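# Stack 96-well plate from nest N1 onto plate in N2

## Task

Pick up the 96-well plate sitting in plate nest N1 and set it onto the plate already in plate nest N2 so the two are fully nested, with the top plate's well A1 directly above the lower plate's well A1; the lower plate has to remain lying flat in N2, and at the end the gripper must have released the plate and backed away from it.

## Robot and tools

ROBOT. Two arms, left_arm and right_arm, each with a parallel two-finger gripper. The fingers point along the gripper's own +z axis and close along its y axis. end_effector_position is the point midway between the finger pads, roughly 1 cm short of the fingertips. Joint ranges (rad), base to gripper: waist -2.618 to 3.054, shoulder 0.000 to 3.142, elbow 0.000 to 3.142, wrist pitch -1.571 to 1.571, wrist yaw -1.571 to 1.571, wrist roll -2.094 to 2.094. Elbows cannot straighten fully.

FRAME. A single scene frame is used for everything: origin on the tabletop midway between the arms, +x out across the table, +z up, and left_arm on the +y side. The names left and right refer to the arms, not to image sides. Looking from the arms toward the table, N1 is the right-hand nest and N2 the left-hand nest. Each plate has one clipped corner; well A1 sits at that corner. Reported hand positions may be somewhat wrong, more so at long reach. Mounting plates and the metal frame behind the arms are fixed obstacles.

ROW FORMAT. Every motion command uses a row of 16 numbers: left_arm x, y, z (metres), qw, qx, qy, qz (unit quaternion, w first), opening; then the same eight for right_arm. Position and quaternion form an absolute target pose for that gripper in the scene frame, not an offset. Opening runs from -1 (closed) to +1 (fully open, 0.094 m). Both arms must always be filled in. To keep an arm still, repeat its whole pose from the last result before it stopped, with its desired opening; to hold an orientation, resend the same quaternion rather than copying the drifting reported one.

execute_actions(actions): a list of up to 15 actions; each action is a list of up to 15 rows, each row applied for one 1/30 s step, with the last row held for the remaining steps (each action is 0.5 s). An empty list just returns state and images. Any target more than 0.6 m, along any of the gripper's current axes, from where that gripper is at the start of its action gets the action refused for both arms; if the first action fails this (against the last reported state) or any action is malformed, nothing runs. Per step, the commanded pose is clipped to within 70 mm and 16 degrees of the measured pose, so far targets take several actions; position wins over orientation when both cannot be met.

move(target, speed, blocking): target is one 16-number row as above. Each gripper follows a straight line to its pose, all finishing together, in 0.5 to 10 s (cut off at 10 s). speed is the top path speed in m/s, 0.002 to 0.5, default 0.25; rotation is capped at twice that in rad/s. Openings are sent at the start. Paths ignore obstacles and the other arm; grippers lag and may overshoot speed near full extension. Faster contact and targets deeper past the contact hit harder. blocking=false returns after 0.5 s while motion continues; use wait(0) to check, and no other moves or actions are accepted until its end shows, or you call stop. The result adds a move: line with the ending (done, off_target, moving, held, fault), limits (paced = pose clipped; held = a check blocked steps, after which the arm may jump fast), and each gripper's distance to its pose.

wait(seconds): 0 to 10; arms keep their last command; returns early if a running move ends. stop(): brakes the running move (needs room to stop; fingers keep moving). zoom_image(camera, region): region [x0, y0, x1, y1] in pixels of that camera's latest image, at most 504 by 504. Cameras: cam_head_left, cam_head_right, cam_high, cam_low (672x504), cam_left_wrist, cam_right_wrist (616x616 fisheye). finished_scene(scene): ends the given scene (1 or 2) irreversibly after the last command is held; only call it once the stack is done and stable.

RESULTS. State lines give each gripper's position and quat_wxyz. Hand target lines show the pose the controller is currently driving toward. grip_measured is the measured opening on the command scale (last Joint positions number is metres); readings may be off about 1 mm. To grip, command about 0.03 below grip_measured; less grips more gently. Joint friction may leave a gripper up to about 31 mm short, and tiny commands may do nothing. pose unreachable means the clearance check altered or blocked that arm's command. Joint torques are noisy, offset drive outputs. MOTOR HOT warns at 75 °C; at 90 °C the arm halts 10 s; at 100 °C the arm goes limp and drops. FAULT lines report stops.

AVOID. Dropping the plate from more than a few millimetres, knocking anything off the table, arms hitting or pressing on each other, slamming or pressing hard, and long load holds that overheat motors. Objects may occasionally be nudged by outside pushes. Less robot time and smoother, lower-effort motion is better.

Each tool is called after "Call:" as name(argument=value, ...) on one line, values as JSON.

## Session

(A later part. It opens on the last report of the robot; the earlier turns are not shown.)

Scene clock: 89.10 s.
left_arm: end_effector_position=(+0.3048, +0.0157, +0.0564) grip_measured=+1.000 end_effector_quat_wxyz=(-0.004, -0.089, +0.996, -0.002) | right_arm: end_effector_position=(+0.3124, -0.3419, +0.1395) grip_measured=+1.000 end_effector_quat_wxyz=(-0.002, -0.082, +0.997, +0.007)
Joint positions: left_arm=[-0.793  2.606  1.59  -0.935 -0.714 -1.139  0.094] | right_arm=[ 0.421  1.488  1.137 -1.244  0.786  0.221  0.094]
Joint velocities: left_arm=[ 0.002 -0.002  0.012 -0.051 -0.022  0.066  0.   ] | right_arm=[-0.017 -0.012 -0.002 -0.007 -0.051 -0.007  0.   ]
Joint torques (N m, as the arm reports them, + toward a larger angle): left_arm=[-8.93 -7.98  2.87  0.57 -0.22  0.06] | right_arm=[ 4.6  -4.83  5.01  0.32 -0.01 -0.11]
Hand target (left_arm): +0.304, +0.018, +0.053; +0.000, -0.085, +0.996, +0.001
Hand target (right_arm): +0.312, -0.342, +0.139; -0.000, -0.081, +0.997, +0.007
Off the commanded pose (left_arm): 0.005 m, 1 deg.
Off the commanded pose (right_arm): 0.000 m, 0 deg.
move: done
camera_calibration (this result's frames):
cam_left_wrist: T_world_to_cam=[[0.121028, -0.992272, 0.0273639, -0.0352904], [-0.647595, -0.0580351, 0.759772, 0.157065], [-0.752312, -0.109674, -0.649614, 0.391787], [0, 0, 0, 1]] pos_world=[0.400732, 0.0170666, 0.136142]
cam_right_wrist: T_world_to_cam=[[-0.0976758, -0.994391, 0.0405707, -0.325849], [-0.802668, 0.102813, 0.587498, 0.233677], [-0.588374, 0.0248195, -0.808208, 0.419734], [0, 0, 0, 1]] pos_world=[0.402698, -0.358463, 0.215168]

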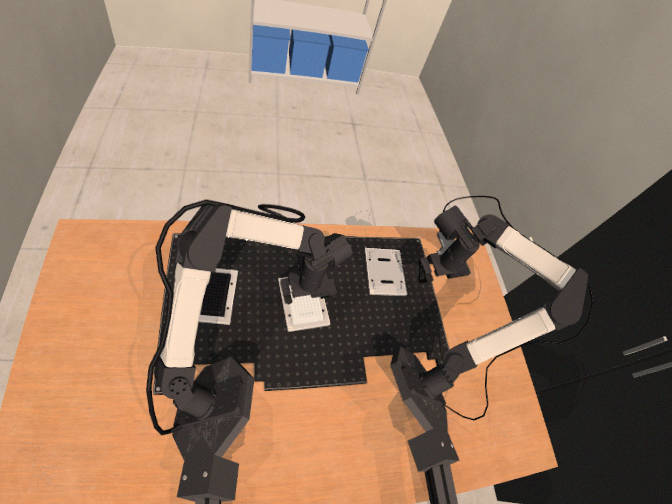

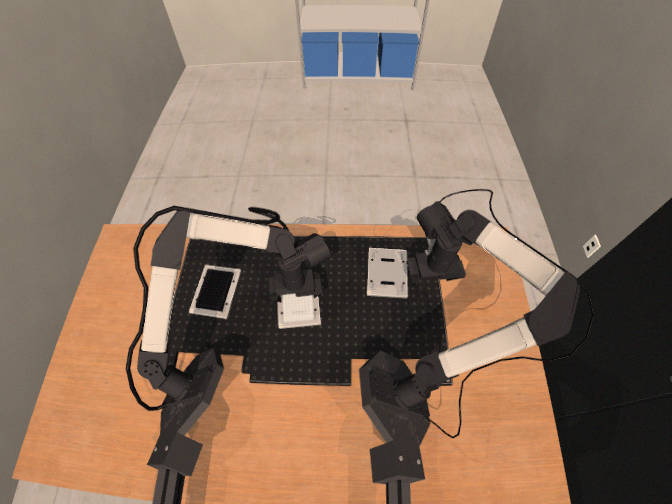

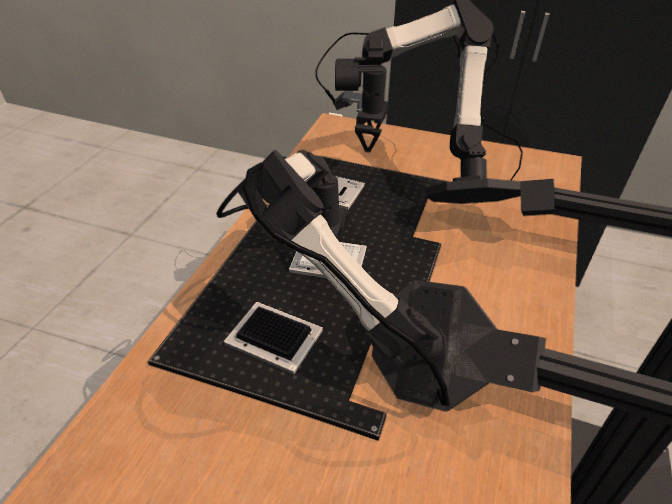

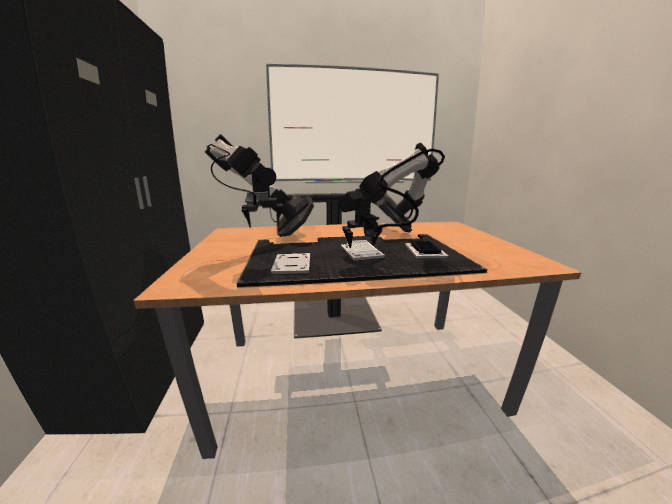

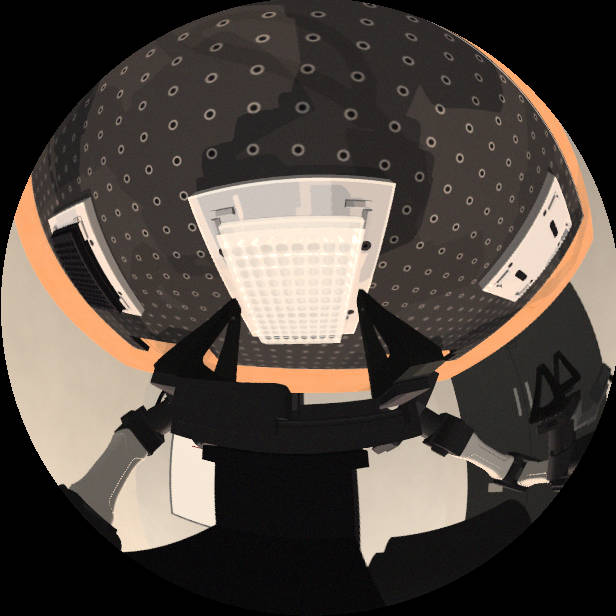

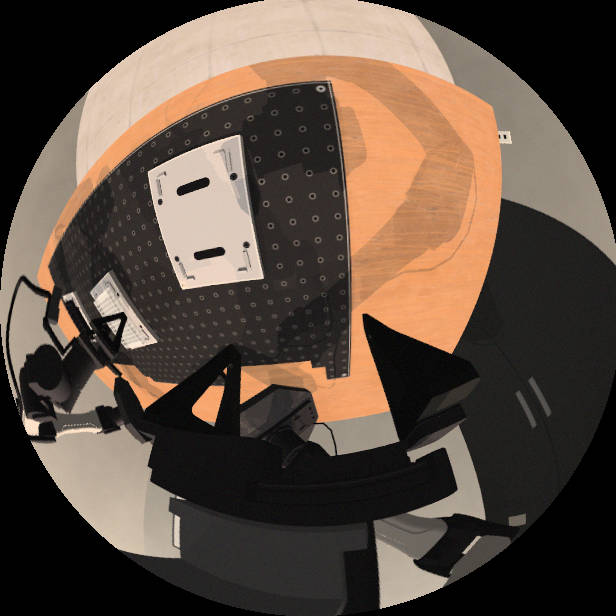

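Yaw overshoot ~1.5°; far-right corner square (A1 is near-left, good).

Call:
execute_actions(actions=[[[0.303,0.019,0.047,0,-0.069,0.997,0,1,0.3125,-0.342,0.1395,0,-0.081,0.997,0.007,1]],[[0.303,0.019,0.042,0,-0.069,0.997,0,1,0.3125,-0.342,0.1395,0,-0.081,0.997,0.007,1]]])

Call:
zoom_image(camera="cam_left_wrist", region=[190,150,410,370])

Scene clock: 94.73 s.
left_arm: end_effector_position=(+0.3082, +0.0142, +0.0494) grip_measured=+1.000 end_effector_quat_wxyz=(-0.000, -0.076, +0.997, -0.008) | right_arm: end_effector_position=(+0.3124, -0.3419, +0.1395) grip_measured=+1.000 end_effector_quat_wxyz=(-0.002, -0.082, +0.997, +0.007)
Joint positions: left_arm=[-0.778  2.606  1.573 -0.886 -0.72  -1.082  0.094] | right_arm=[ 0.421  1.488  1.137 -1.244  0.786  0.221  0.094]
Joint velocities: left_arm=[-0.002  0.002 -0.012  0.022 -0.066 -0.037  0.   ] | right_arm=[-0.007 -0.007  0.002  0.022 -0.037 -0.022  0.   ]
Joint torques (N m, as the arm reports them, + toward a larger angle): left_arm=[-8.6  -7.74  2.17  0.6  -0.21  0.06] | right_arm=[ 4.59 -4.83  5.    0.32 -0.01 -0.12]
Hand target (left_arm): +0.303, +0.019, +0.042; -0.000, -0.069, +0.998, +0.001
Hand target (right_arm): +0.313, -0.342, +0.139; -0.000, -0.081, +0.997, +0.007
Off the commanded pose (left_arm): 0.010 m, 1 deg.
Off the commanded pose (right_arm): 0.000 m, 0 deg.
camera_calibration (this result's frames):
cam_left_wrist: T_world_to_cam=[[0.0959853, -0.994571, 0.0401898, -0.0298071], [-0.655631, -0.032791, 0.754369, 0.166924], [-0.748956, -0.098758, -0.655219, 0.388693], [0, 0, 0, 1]] pos_world=[0.403416, 0.0142149, 0.129955]
cam_right_wrist: T_world_to_cam=[[-0.0976758, -0.994391, 0.0405707, -0.325849], [-0.802668, 0.102813, 0.587498, 0.233677], [-0.588374, 0.0248195, -0.808208, 0.419734], [0, 0, 0, 1]] pos_world=[0.402698, -0.358463, 0.215168]

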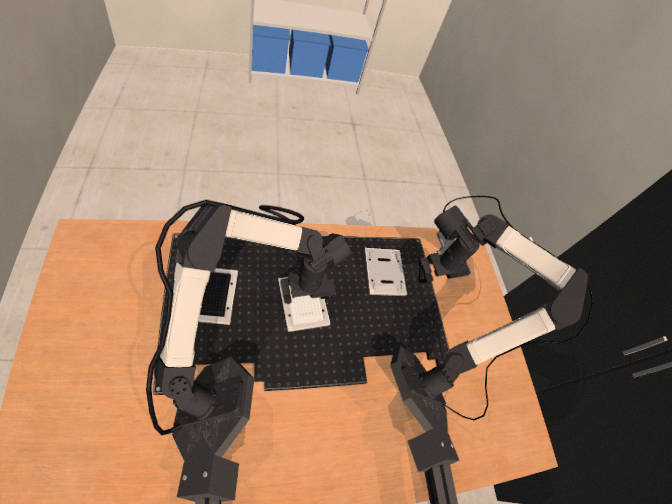

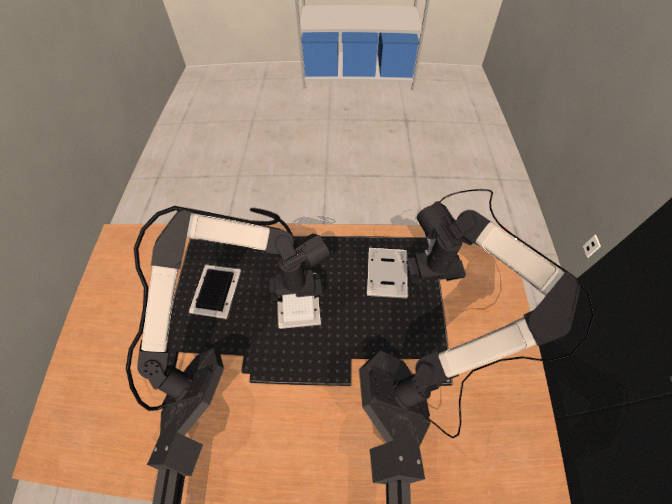

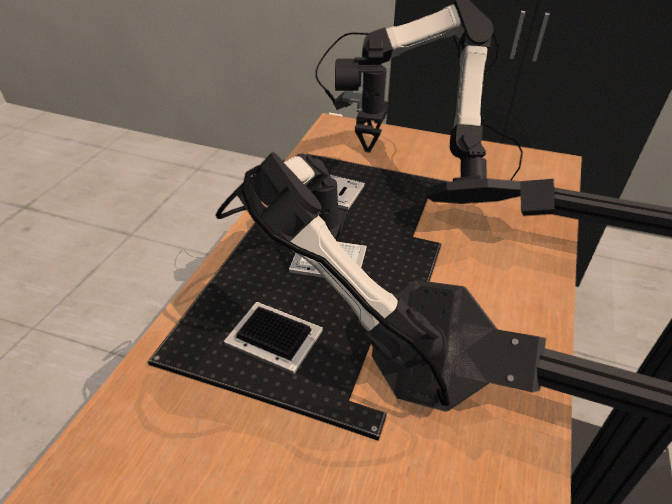

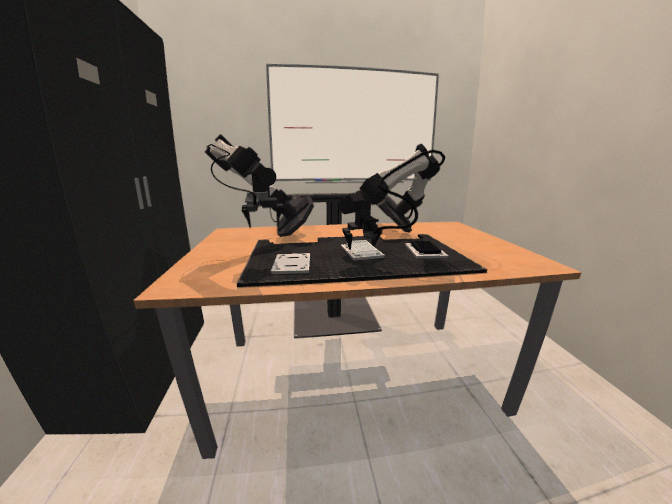

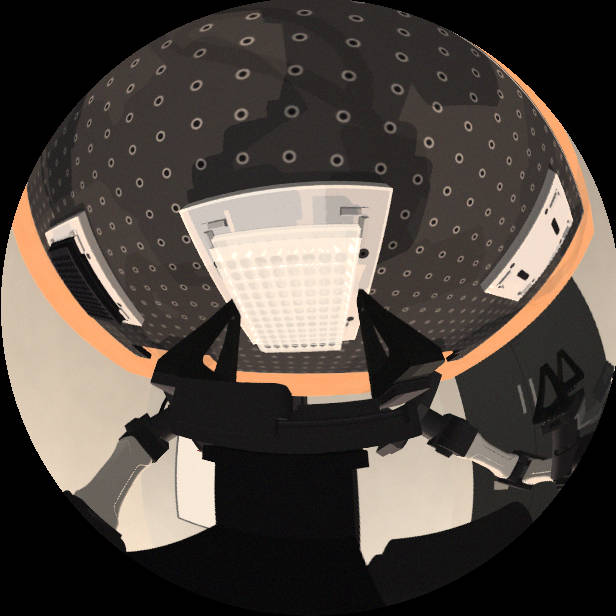

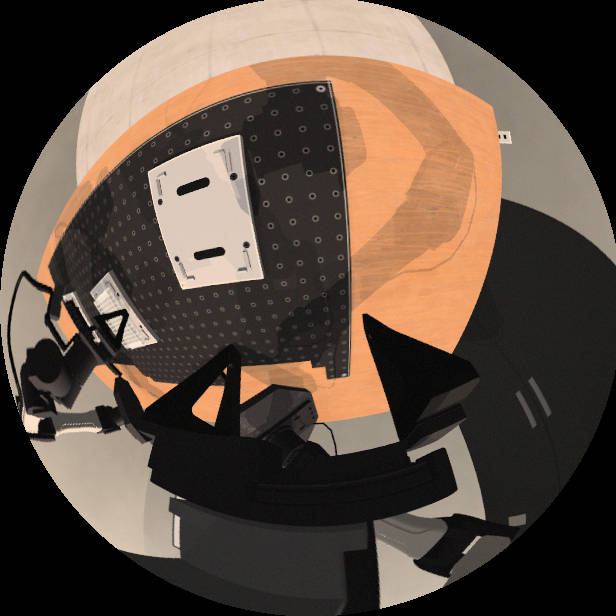

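Region (190, 150, 410, 370) of cam_left_wrist's 616x616 image, scaled by 2.291, with more detail than that image has.

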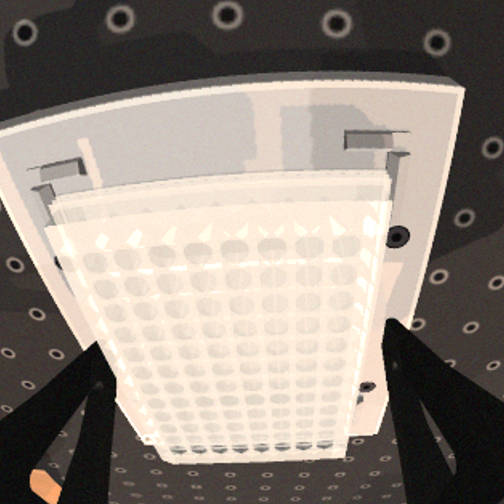

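Call:
execute_actions(actions=[[[0.301,0.022,0.042,0,-0.069,0.997,0.006,1,0.3125,-0.342,0.1395,0,-0.081,0.997,0.007,1]],[[0.301,0.022,0.042,0,-0.069,0.997,0.006,0.7,0.3125,-0.342,0.1395,0,-0.081,0.997,0.007,1]]])

Scene clock: 98.87 s.
left_arm: end_effector_position=(+0.3044, +0.0166, +0.0465) grip_measured=+0.752 end_effector_quat_wxyz=(-0.001, -0.072, +0.997, -0.003) | right_arm: end_effector_position=(+0.3124, -0.3419, +0.1395) grip_measured=+1.000 end_effector_quat_wxyz=(-0.002, -0.082, +0.997, +0.007)
Joint positions: left_arm=[-0.778  2.606  1.556 -0.881 -0.725 -1.082  0.082] | right_arm=[ 0.421  1.488  1.137 -1.244  0.786  0.221  0.094]
Joint velocities: left_arm=[ 0.007  0.007 -0.007 -0.066  0.037 -0.022  0.   ] | right_arm=[-0.007 -0.012 -0.012  0.007 -0.037  0.037  0.   ]
Joint torques (N m, as the arm reports them, + toward a larger angle): left_arm=[-8.76 -7.84  2.83  0.41 -0.22 -0.06] | right_arm=[ 4.6  -4.82  5.    0.33  0.   -0.12]
Hand target (left_arm): +0.301, +0.022, +0.042; +0.000, -0.069, +0.998, +0.006
Hand target (right_arm): +0.313, -0.342, +0.139; -0.000, -0.081, +0.997, +0.007
Off the commanded pose (left_arm): 0.008 m, 1 deg.
Off the commanded pose (right_arm): 0.000 m, 0 deg.
camera_calibration (this result's frames):
cam_left_wrist: T_world_to_cam=[[0.0874701, -0.995714, 0.03005, -0.0238753], [-0.655017, -0.0347613, 0.754814, 0.166474], [-0.750534, -0.0857069, -0.65525, 0.384409], [0, 0, 0, 1]] pos_world=[0.399644, 0.0149603, 0.126945]
cam_right_wrist: T_world_to_cam=[[-0.0976758, -0.994391, 0.0405707, -0.325849], [-0.802668, 0.102813, 0.587498, 0.233677], [-0.588374, 0.0248195, -0.808208, 0.419734], [0, 0, 0, 1]] pos_world=[0.402698, -0.358463, 0.215168]

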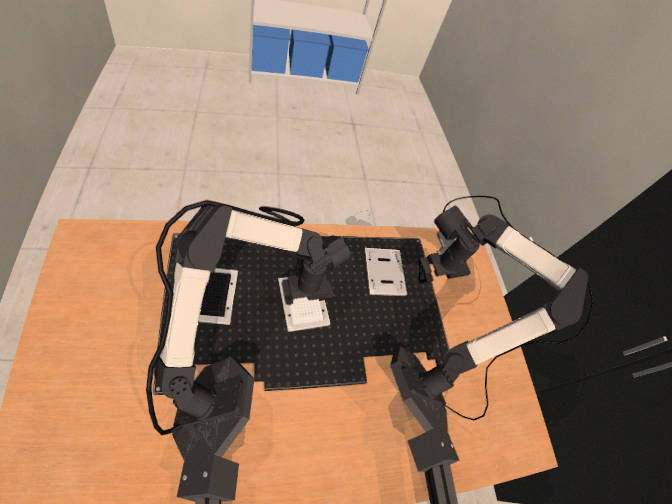

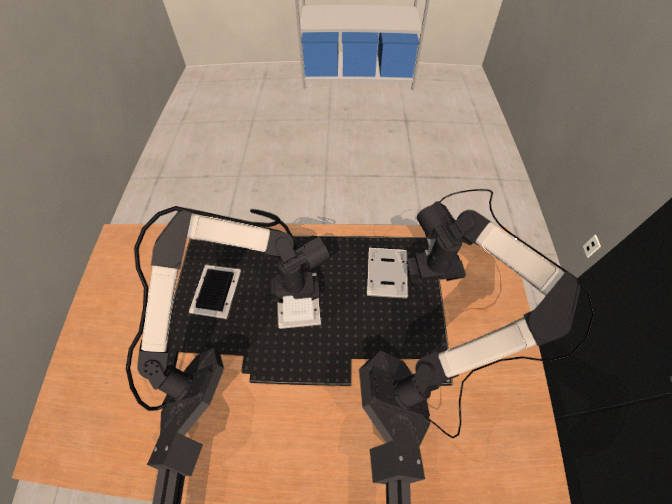

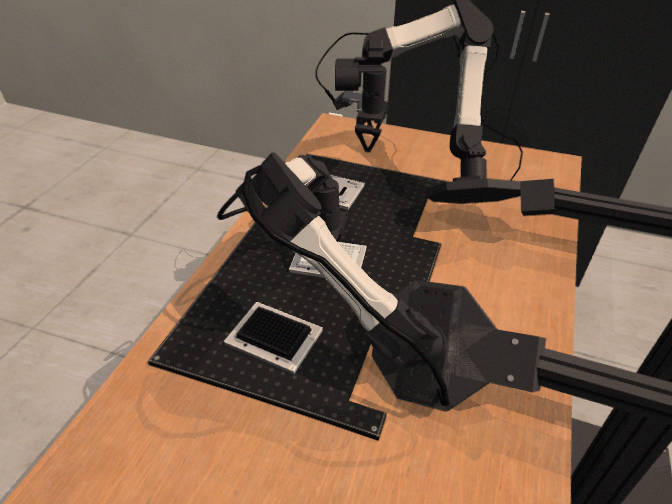

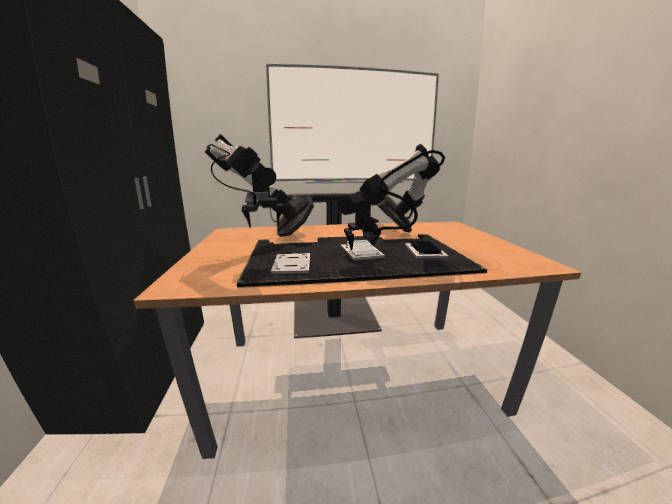

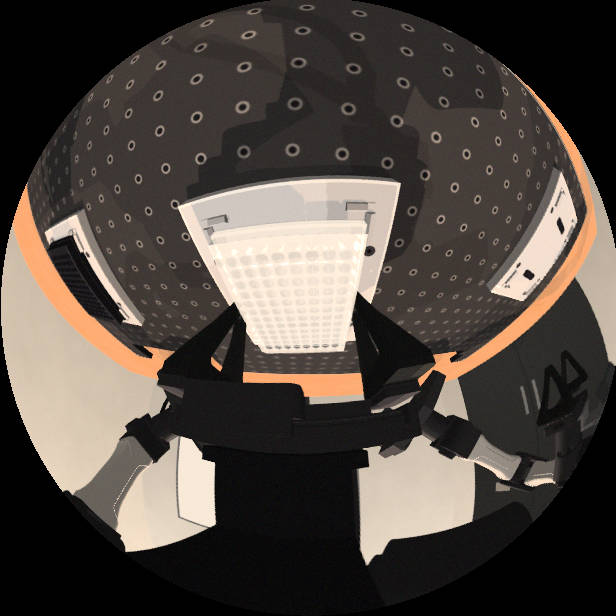

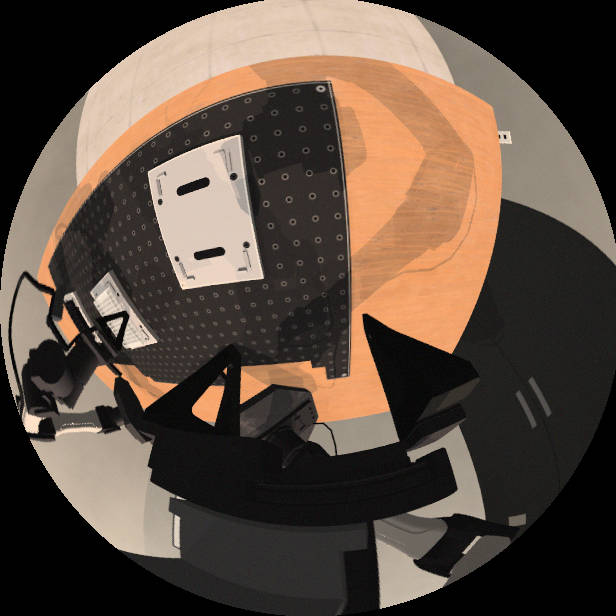

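Call:
move(target=[0.31,0.012,0.10,0,-0.072,0.997,0,0.7,0.3125,-0.342,0.1395,0,-0.081,0.997,0.007,1], speed=0.1)

Call:
move(target=[0.337,0.28,0.072,0.005,0.052,0.9986,0,0.7,0.3125,-0.342,0.1395,0,-0.081,0.997,0.007,1], speed=0.2)

Call:
zoom_image(camera="cam_left_wrist", region=[190,150,400,280])

Scene clock: 105.07 s.
left_arm: end_effector_position=(+0.3044, +0.0128, +0.0920) grip_measured=+0.752 end_effector_quat_wxyz=(+0.001, -0.063, +0.998, +0.005) | right_arm: end_effector_position=(+0.3124, -0.3419, +0.1395) grip_measured=+1.000 end_effector_quat_wxyz=(-0.002, -0.082, +0.997, +0.007)
Joint positions: left_arm=[-0.859  2.606  1.69  -1.097 -0.703 -1.174  0.082] | right_arm=[ 0.421  1.488  1.137 -1.244  0.786  0.221  0.094]
Joint velocities: left_arm=[ 0.007 -0.007 -0.007 -0.022 -0.022 -0.037 -0.001] | right_arm=[ 0.002 -0.002  0.007 -0.007  0.022 -0.051  0.   ]
Joint torques (N m, as the arm reports them, + toward a larger angle): left_arm=[-9.51 -8.45  6.78  0.09 -0.04 -0.18] | right_arm=[ 4.6  -4.83  4.99  0.32 -0.01 -0.12]
Hand target (left_arm): +0.309, +0.012, +0.100; -0.000, -0.072, +0.997, -0.002
Hand target (right_arm): +0.313, -0.342, +0.139; -0.000, -0.081, +0.997, +0.007
Off the commanded pose (left_arm): 0.010 m, 1 deg.
Off the commanded pose (right_arm): 0.000 m, 0 deg.
move: done
camera_calibration (this result's frames):
cam_left_wrist: T_world_to_cam=[[0.0704733, -0.997415, 0.0140532, -0.0223492], [-0.656501, -0.0357695, 0.753476, 0.132602], [-0.751026, -0.0623259, -0.657325, 0.413895], [0, 0, 0, 1]] pos_world=[0.399474, 0.00824801, 0.172465]
cam_right_wrist: T_world_to_cam=[[-0.0976758, -0.994391, 0.0405707, -0.325849], [-0.802668, 0.102813, 0.587498, 0.233677], [-0.588374, 0.0248195, -0.808208, 0.419734], [0, 0, 0, 1]] pos_world=[0.402698, -0.358463, 0.215168]

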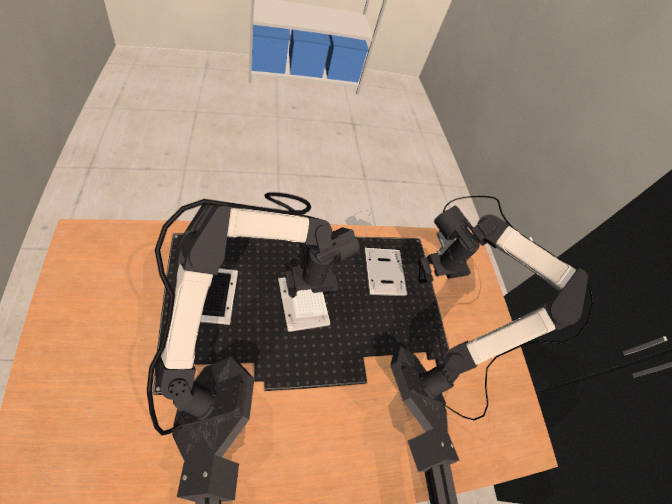

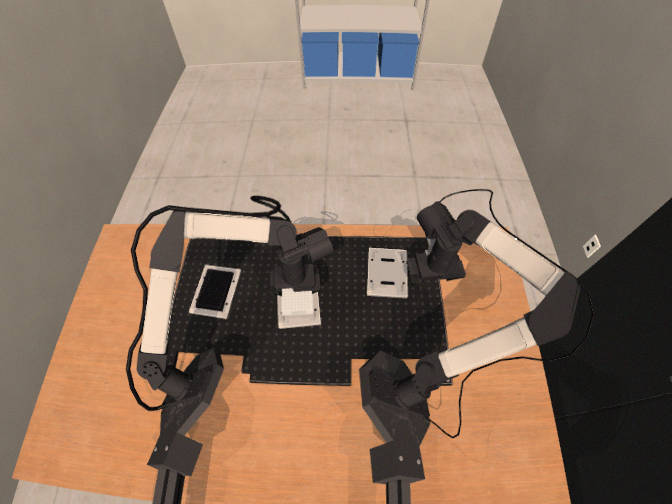

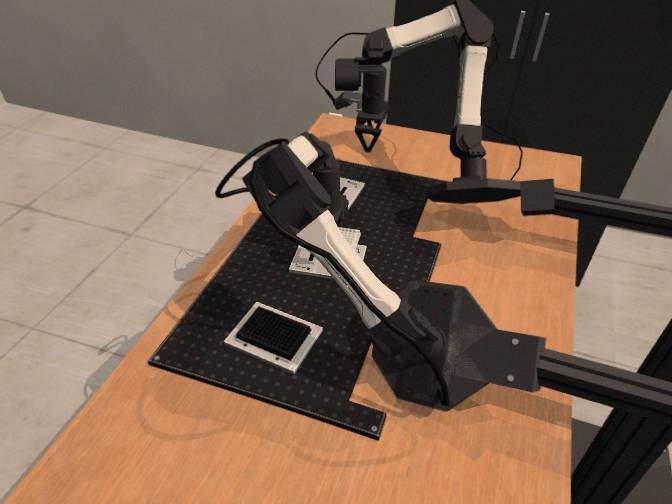

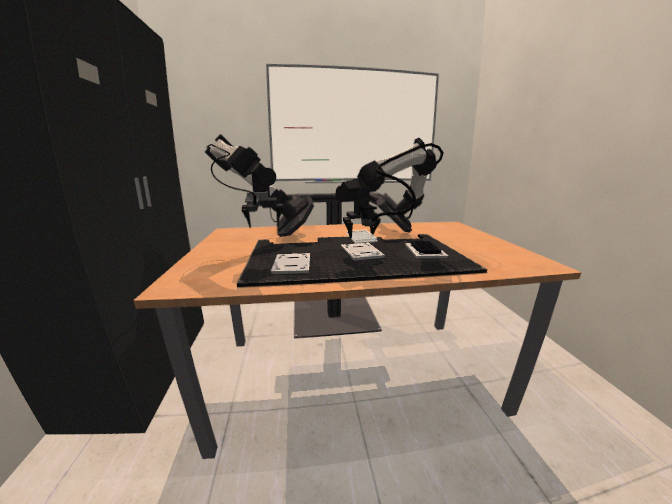

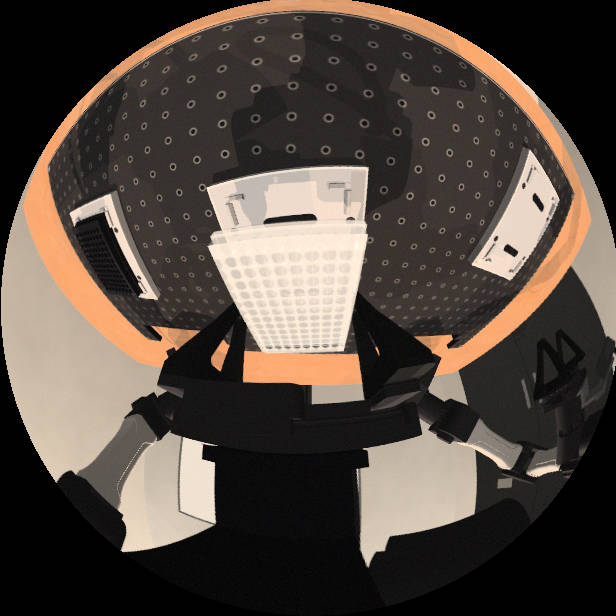

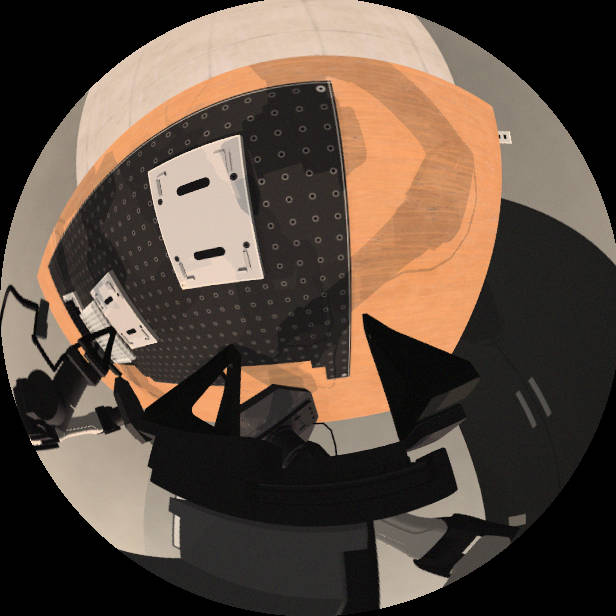

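Scene clock: 107.07 s.
left_arm: end_effector_position=(+0.3393, +0.2812, +0.0701) grip_measured=+0.752 end_effector_quat_wxyz=(-0.001, +0.052, +0.999, +0.010) | right_arm: end_effector_position=(+0.3124, -0.3419, +0.1395) grip_measured=+1.000 end_effector_quat_wxyz=(-0.002, -0.082, +0.997, +0.007)
Joint positions: left_arm=[-0.357  1.731  1.054 -0.865 -0.818 -0.268  0.082] | right_arm=[ 0.421  1.488  1.137 -1.244  0.786  0.221  0.094]
Joint velocities: left_arm=[-0.007 -0.002 -0.017  0.007  0.022  0.037 -0.   ] | right_arm=[ 0.002 -0.007 -0.002 -0.022 -0.037  0.022  0.   ]
Joint torques (N m, as the arm reports them, + toward a larger angle): left_arm=[-5.97 -6.05  2.49  0.56 -0.06  0.06] | right_arm=[ 4.59 -4.83  5.01  0.32  0.   -0.12]
Hand target (left_arm): +0.337, +0.283, +0.070; +0.003, +0.051, +0.999, +0.009
Hand target (right_arm): +0.313, -0.342, +0.139; -0.000, -0.081, +0.997, +0.007
Off the commanded pose (left_arm): 0.003 m, 1 deg.
Off the commanded pose (right_arm): 0.000 m, 0 deg.
move: done
camera_calibration (this result's frames):
cam_left_wrist: T_world_to_cam=[[-0.158711, -0.987314, 0.0047577, 0.31874], [-0.644078, 0.107186, 0.757413, 0.136893], [-0.748314, 0.117145, -0.652919, 0.39083], [0, 0, 0, 1]] pos_world=[0.431221, 0.254239, 0.14998]
cam_right_wrist: T_world_to_cam=[[-0.0976758, -0.994391, 0.0405707, -0.325849], [-0.802668, 0.102813, 0.587498, 0.233677], [-0.588374, 0.0248195, -0.808208, 0.419734], [0, 0, 0, 1]] pos_world=[0.402698, -0.358463, 0.215168]

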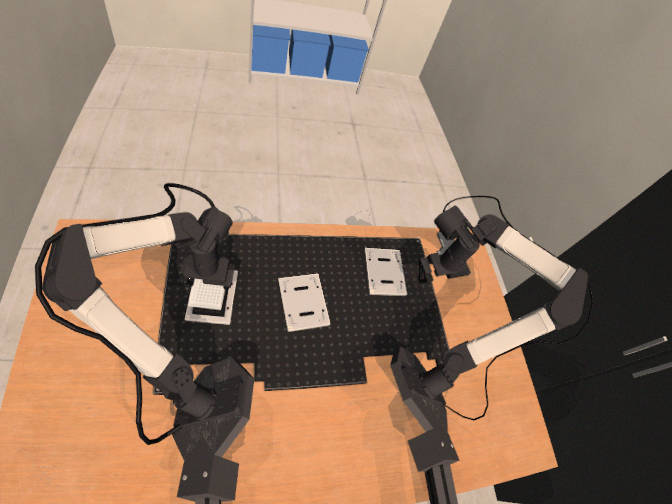

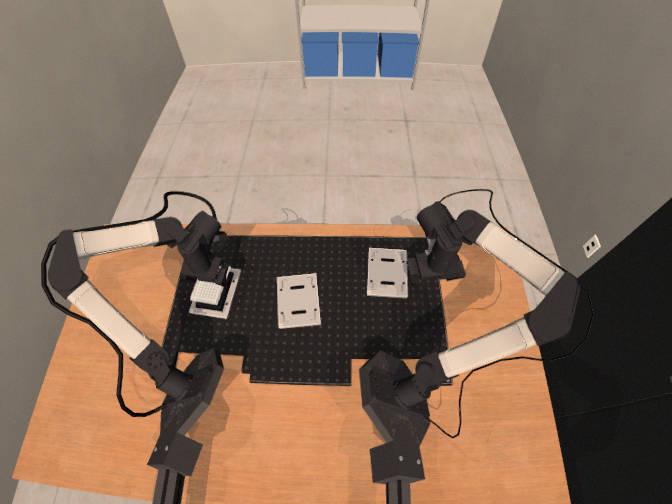

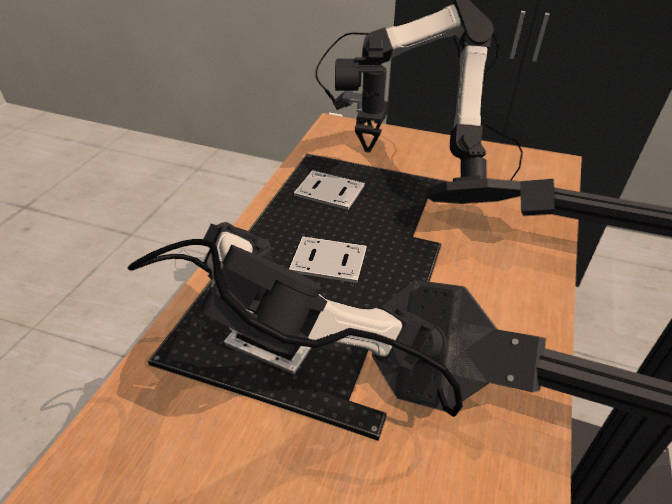

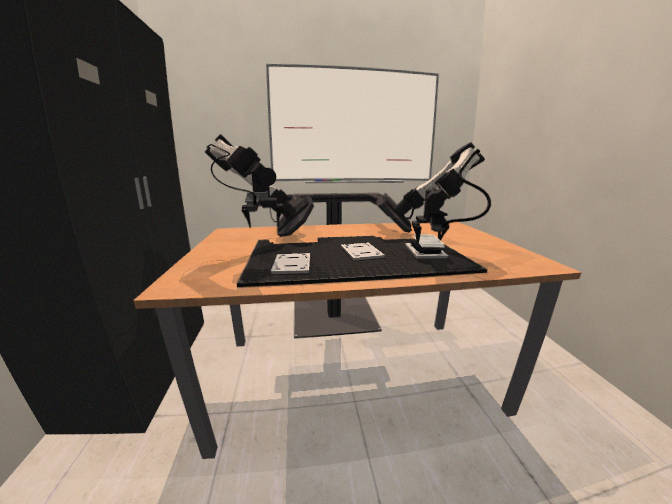

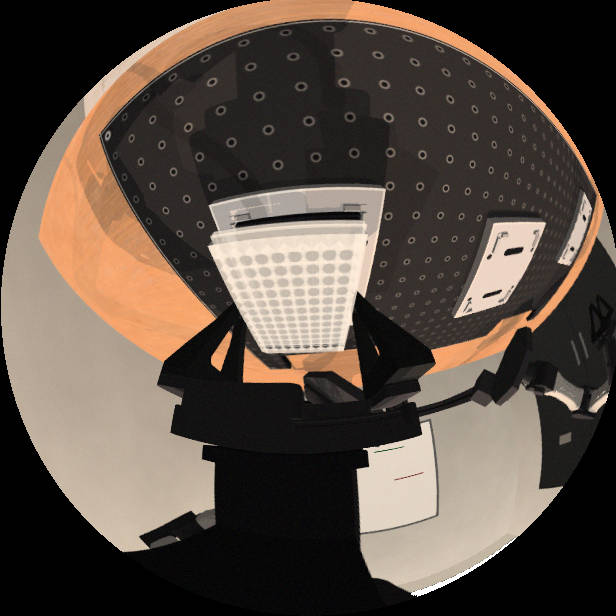

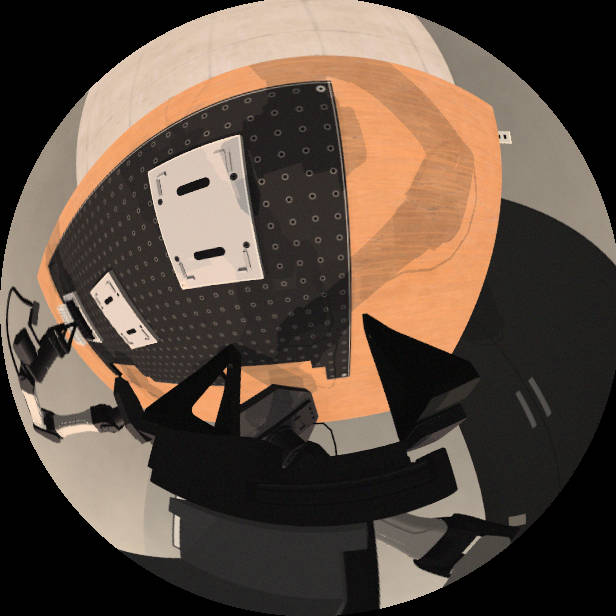

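Region (190, 150, 400, 280) of cam_left_wrist's 616x616 image, scaled by 2.400, with more detail than that image has; it fills the top 312 rows of this view, and the rest is white.

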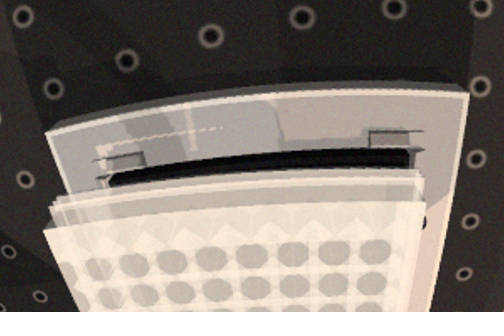

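Call:
execute_actions(actions=[[[0.33,0.273,0.062,0.003,0.056,0.998,-0.003,0.7,0.3125,-0.342,0.1395,0,-0.081,0.997,0.007,1]],[[0.327,0.272,0.054,0.003,0.056,0.998,-0.003,0.7,0.3125,-0.342,0.1395,0,-0.081,0.997,0.007,1]]])

Call:
zoom_image(camera="cam_left_wrist", region=[190,150,400,280])

Call:
zoom_image(camera="cam_head_left", region=[178,270,248,330])

Scene clock: 112.70 s.
left_arm: end_effector_position=(+0.3306, +0.2727, +0.0565) grip_measured=+0.752 end_effector_quat_wxyz=(+0.003, +0.056, +0.998, +0.003) | right_arm: end_effector_position=(+0.3124, -0.3419, +0.1395) grip_measured=+1.000 end_effector_quat_wxyz=(-0.002, -0.082, +0.997, +0.007)
Joint positions: left_arm=[-0.345  1.73   0.98  -0.762 -0.805 -0.229  0.082] | right_arm=[ 0.421  1.488  1.137 -1.244  0.786  0.221  0.094]
Joint velocities: left_arm=[-0.002  0.002 -0.007 -0.066 -0.037 -0.007 -0.002] | right_arm=[-0.002 -0.022 -0.002 -0.022 -0.022  0.037  0.   ]
Joint torques (N m, as the arm reports them, + toward a larger angle): left_arm=[-5.51 -5.37  2.37  0.6   0.07  0.07] | right_arm=[ 4.59 -4.83  4.99  0.32  0.   -0.11]
Hand target (left_arm): +0.327, +0.272, +0.054; +0.003, +0.056, +0.998, -0.003
Hand target (right_arm): +0.313, -0.342, +0.139; -0.000, -0.081, +0.997, +0.007
Off the commanded pose (left_arm): 0.004 m, 1 deg.
Off the commanded pose (right_arm): 0.000 m, 0 deg.
camera_calibration (this result's frames):
cam_left_wrist: T_world_to_cam=[[-0.167445, -0.985701, 0.0188652, 0.310694], [-0.648222, 0.124493, 0.751206, 0.139493], [-0.742813, 0.113557, -0.659798, 0.375933], [0, 0, 0, 1]] pos_world=[0.421694, 0.246195, 0.137391]
cam_right_wrist: T_world_to_cam=[[-0.0976758, -0.994391, 0.0405707, -0.325849], [-0.802668, 0.102813, 0.587498, 0.233677], [-0.588374, 0.0248195, -0.808208, 0.419734], [0, 0, 0, 1]] pos_world=[0.402698, -0.358463, 0.215168]

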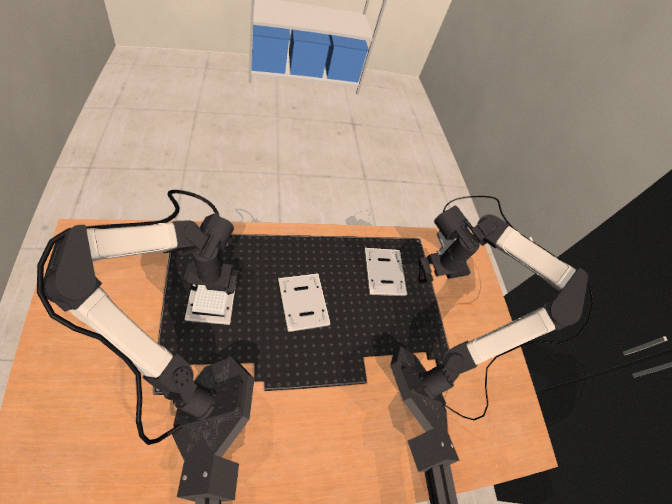

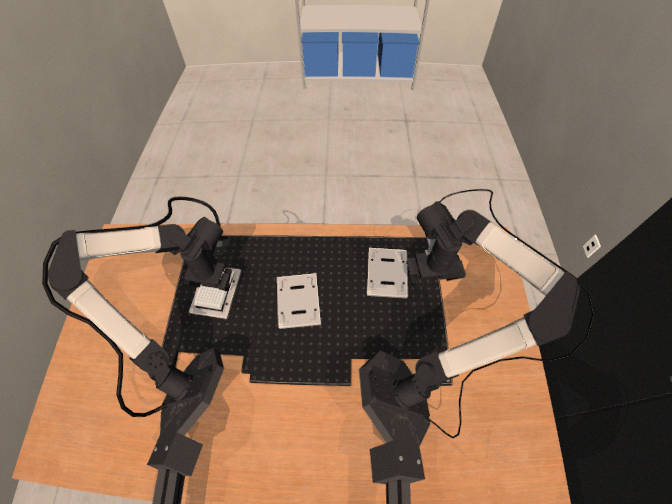

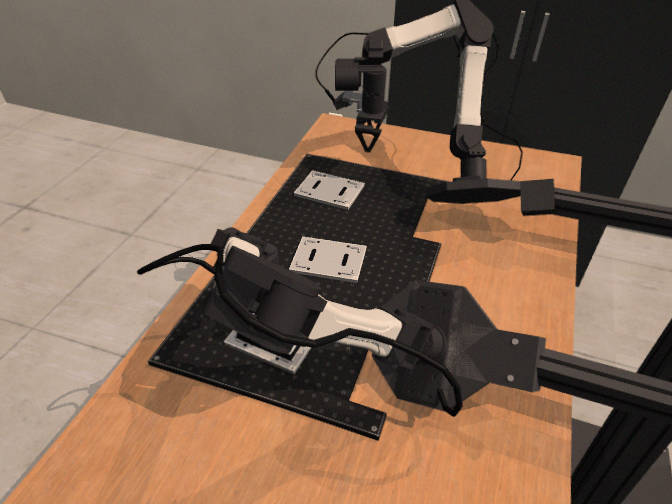

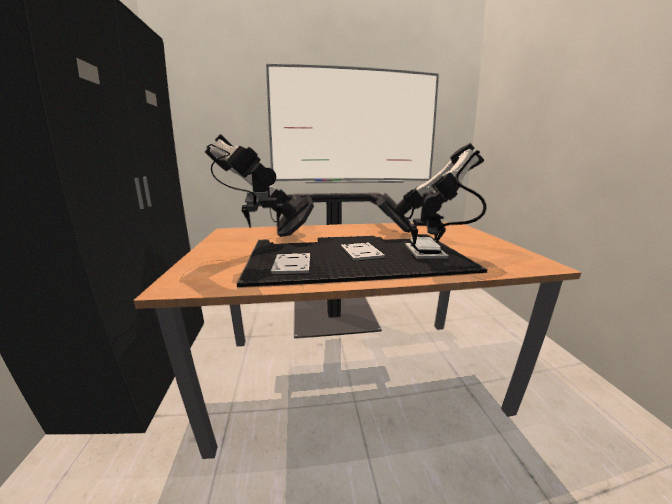

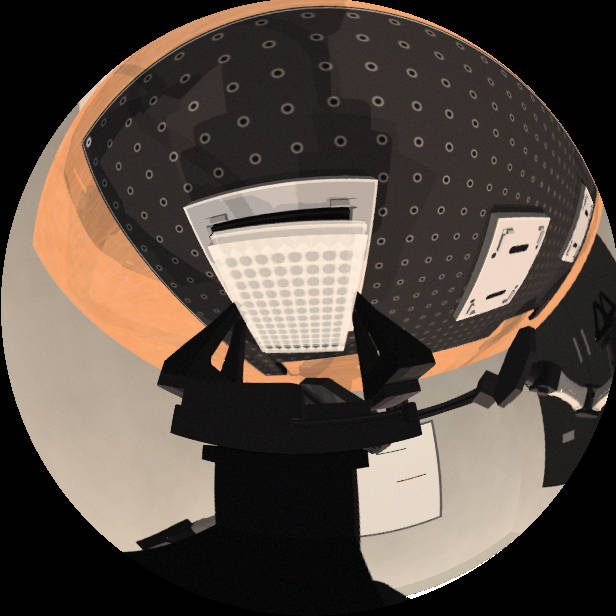

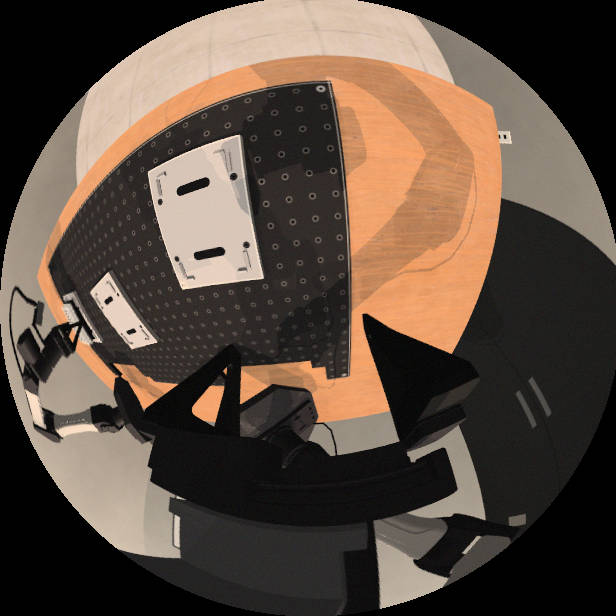

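Region (190, 150, 400, 280) of cam_left_wrist's 616x616 image, scaled by 2.400, with more detail than that image has; it fills the top 312 rows of this view, and the rest is white.

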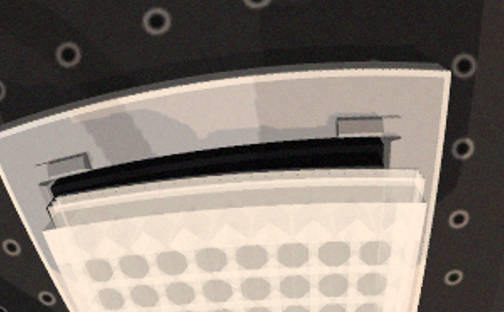

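Region (178, 270, 248, 330) of cam_head_left's 672x504 image, scaled by 7.200, with more detail than that image has; it fills the top 432 rows of this view, and the rest is white.

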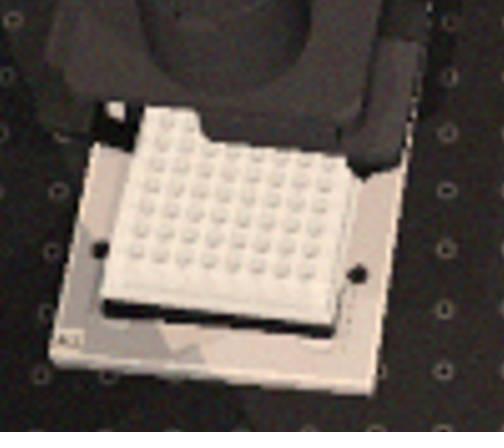

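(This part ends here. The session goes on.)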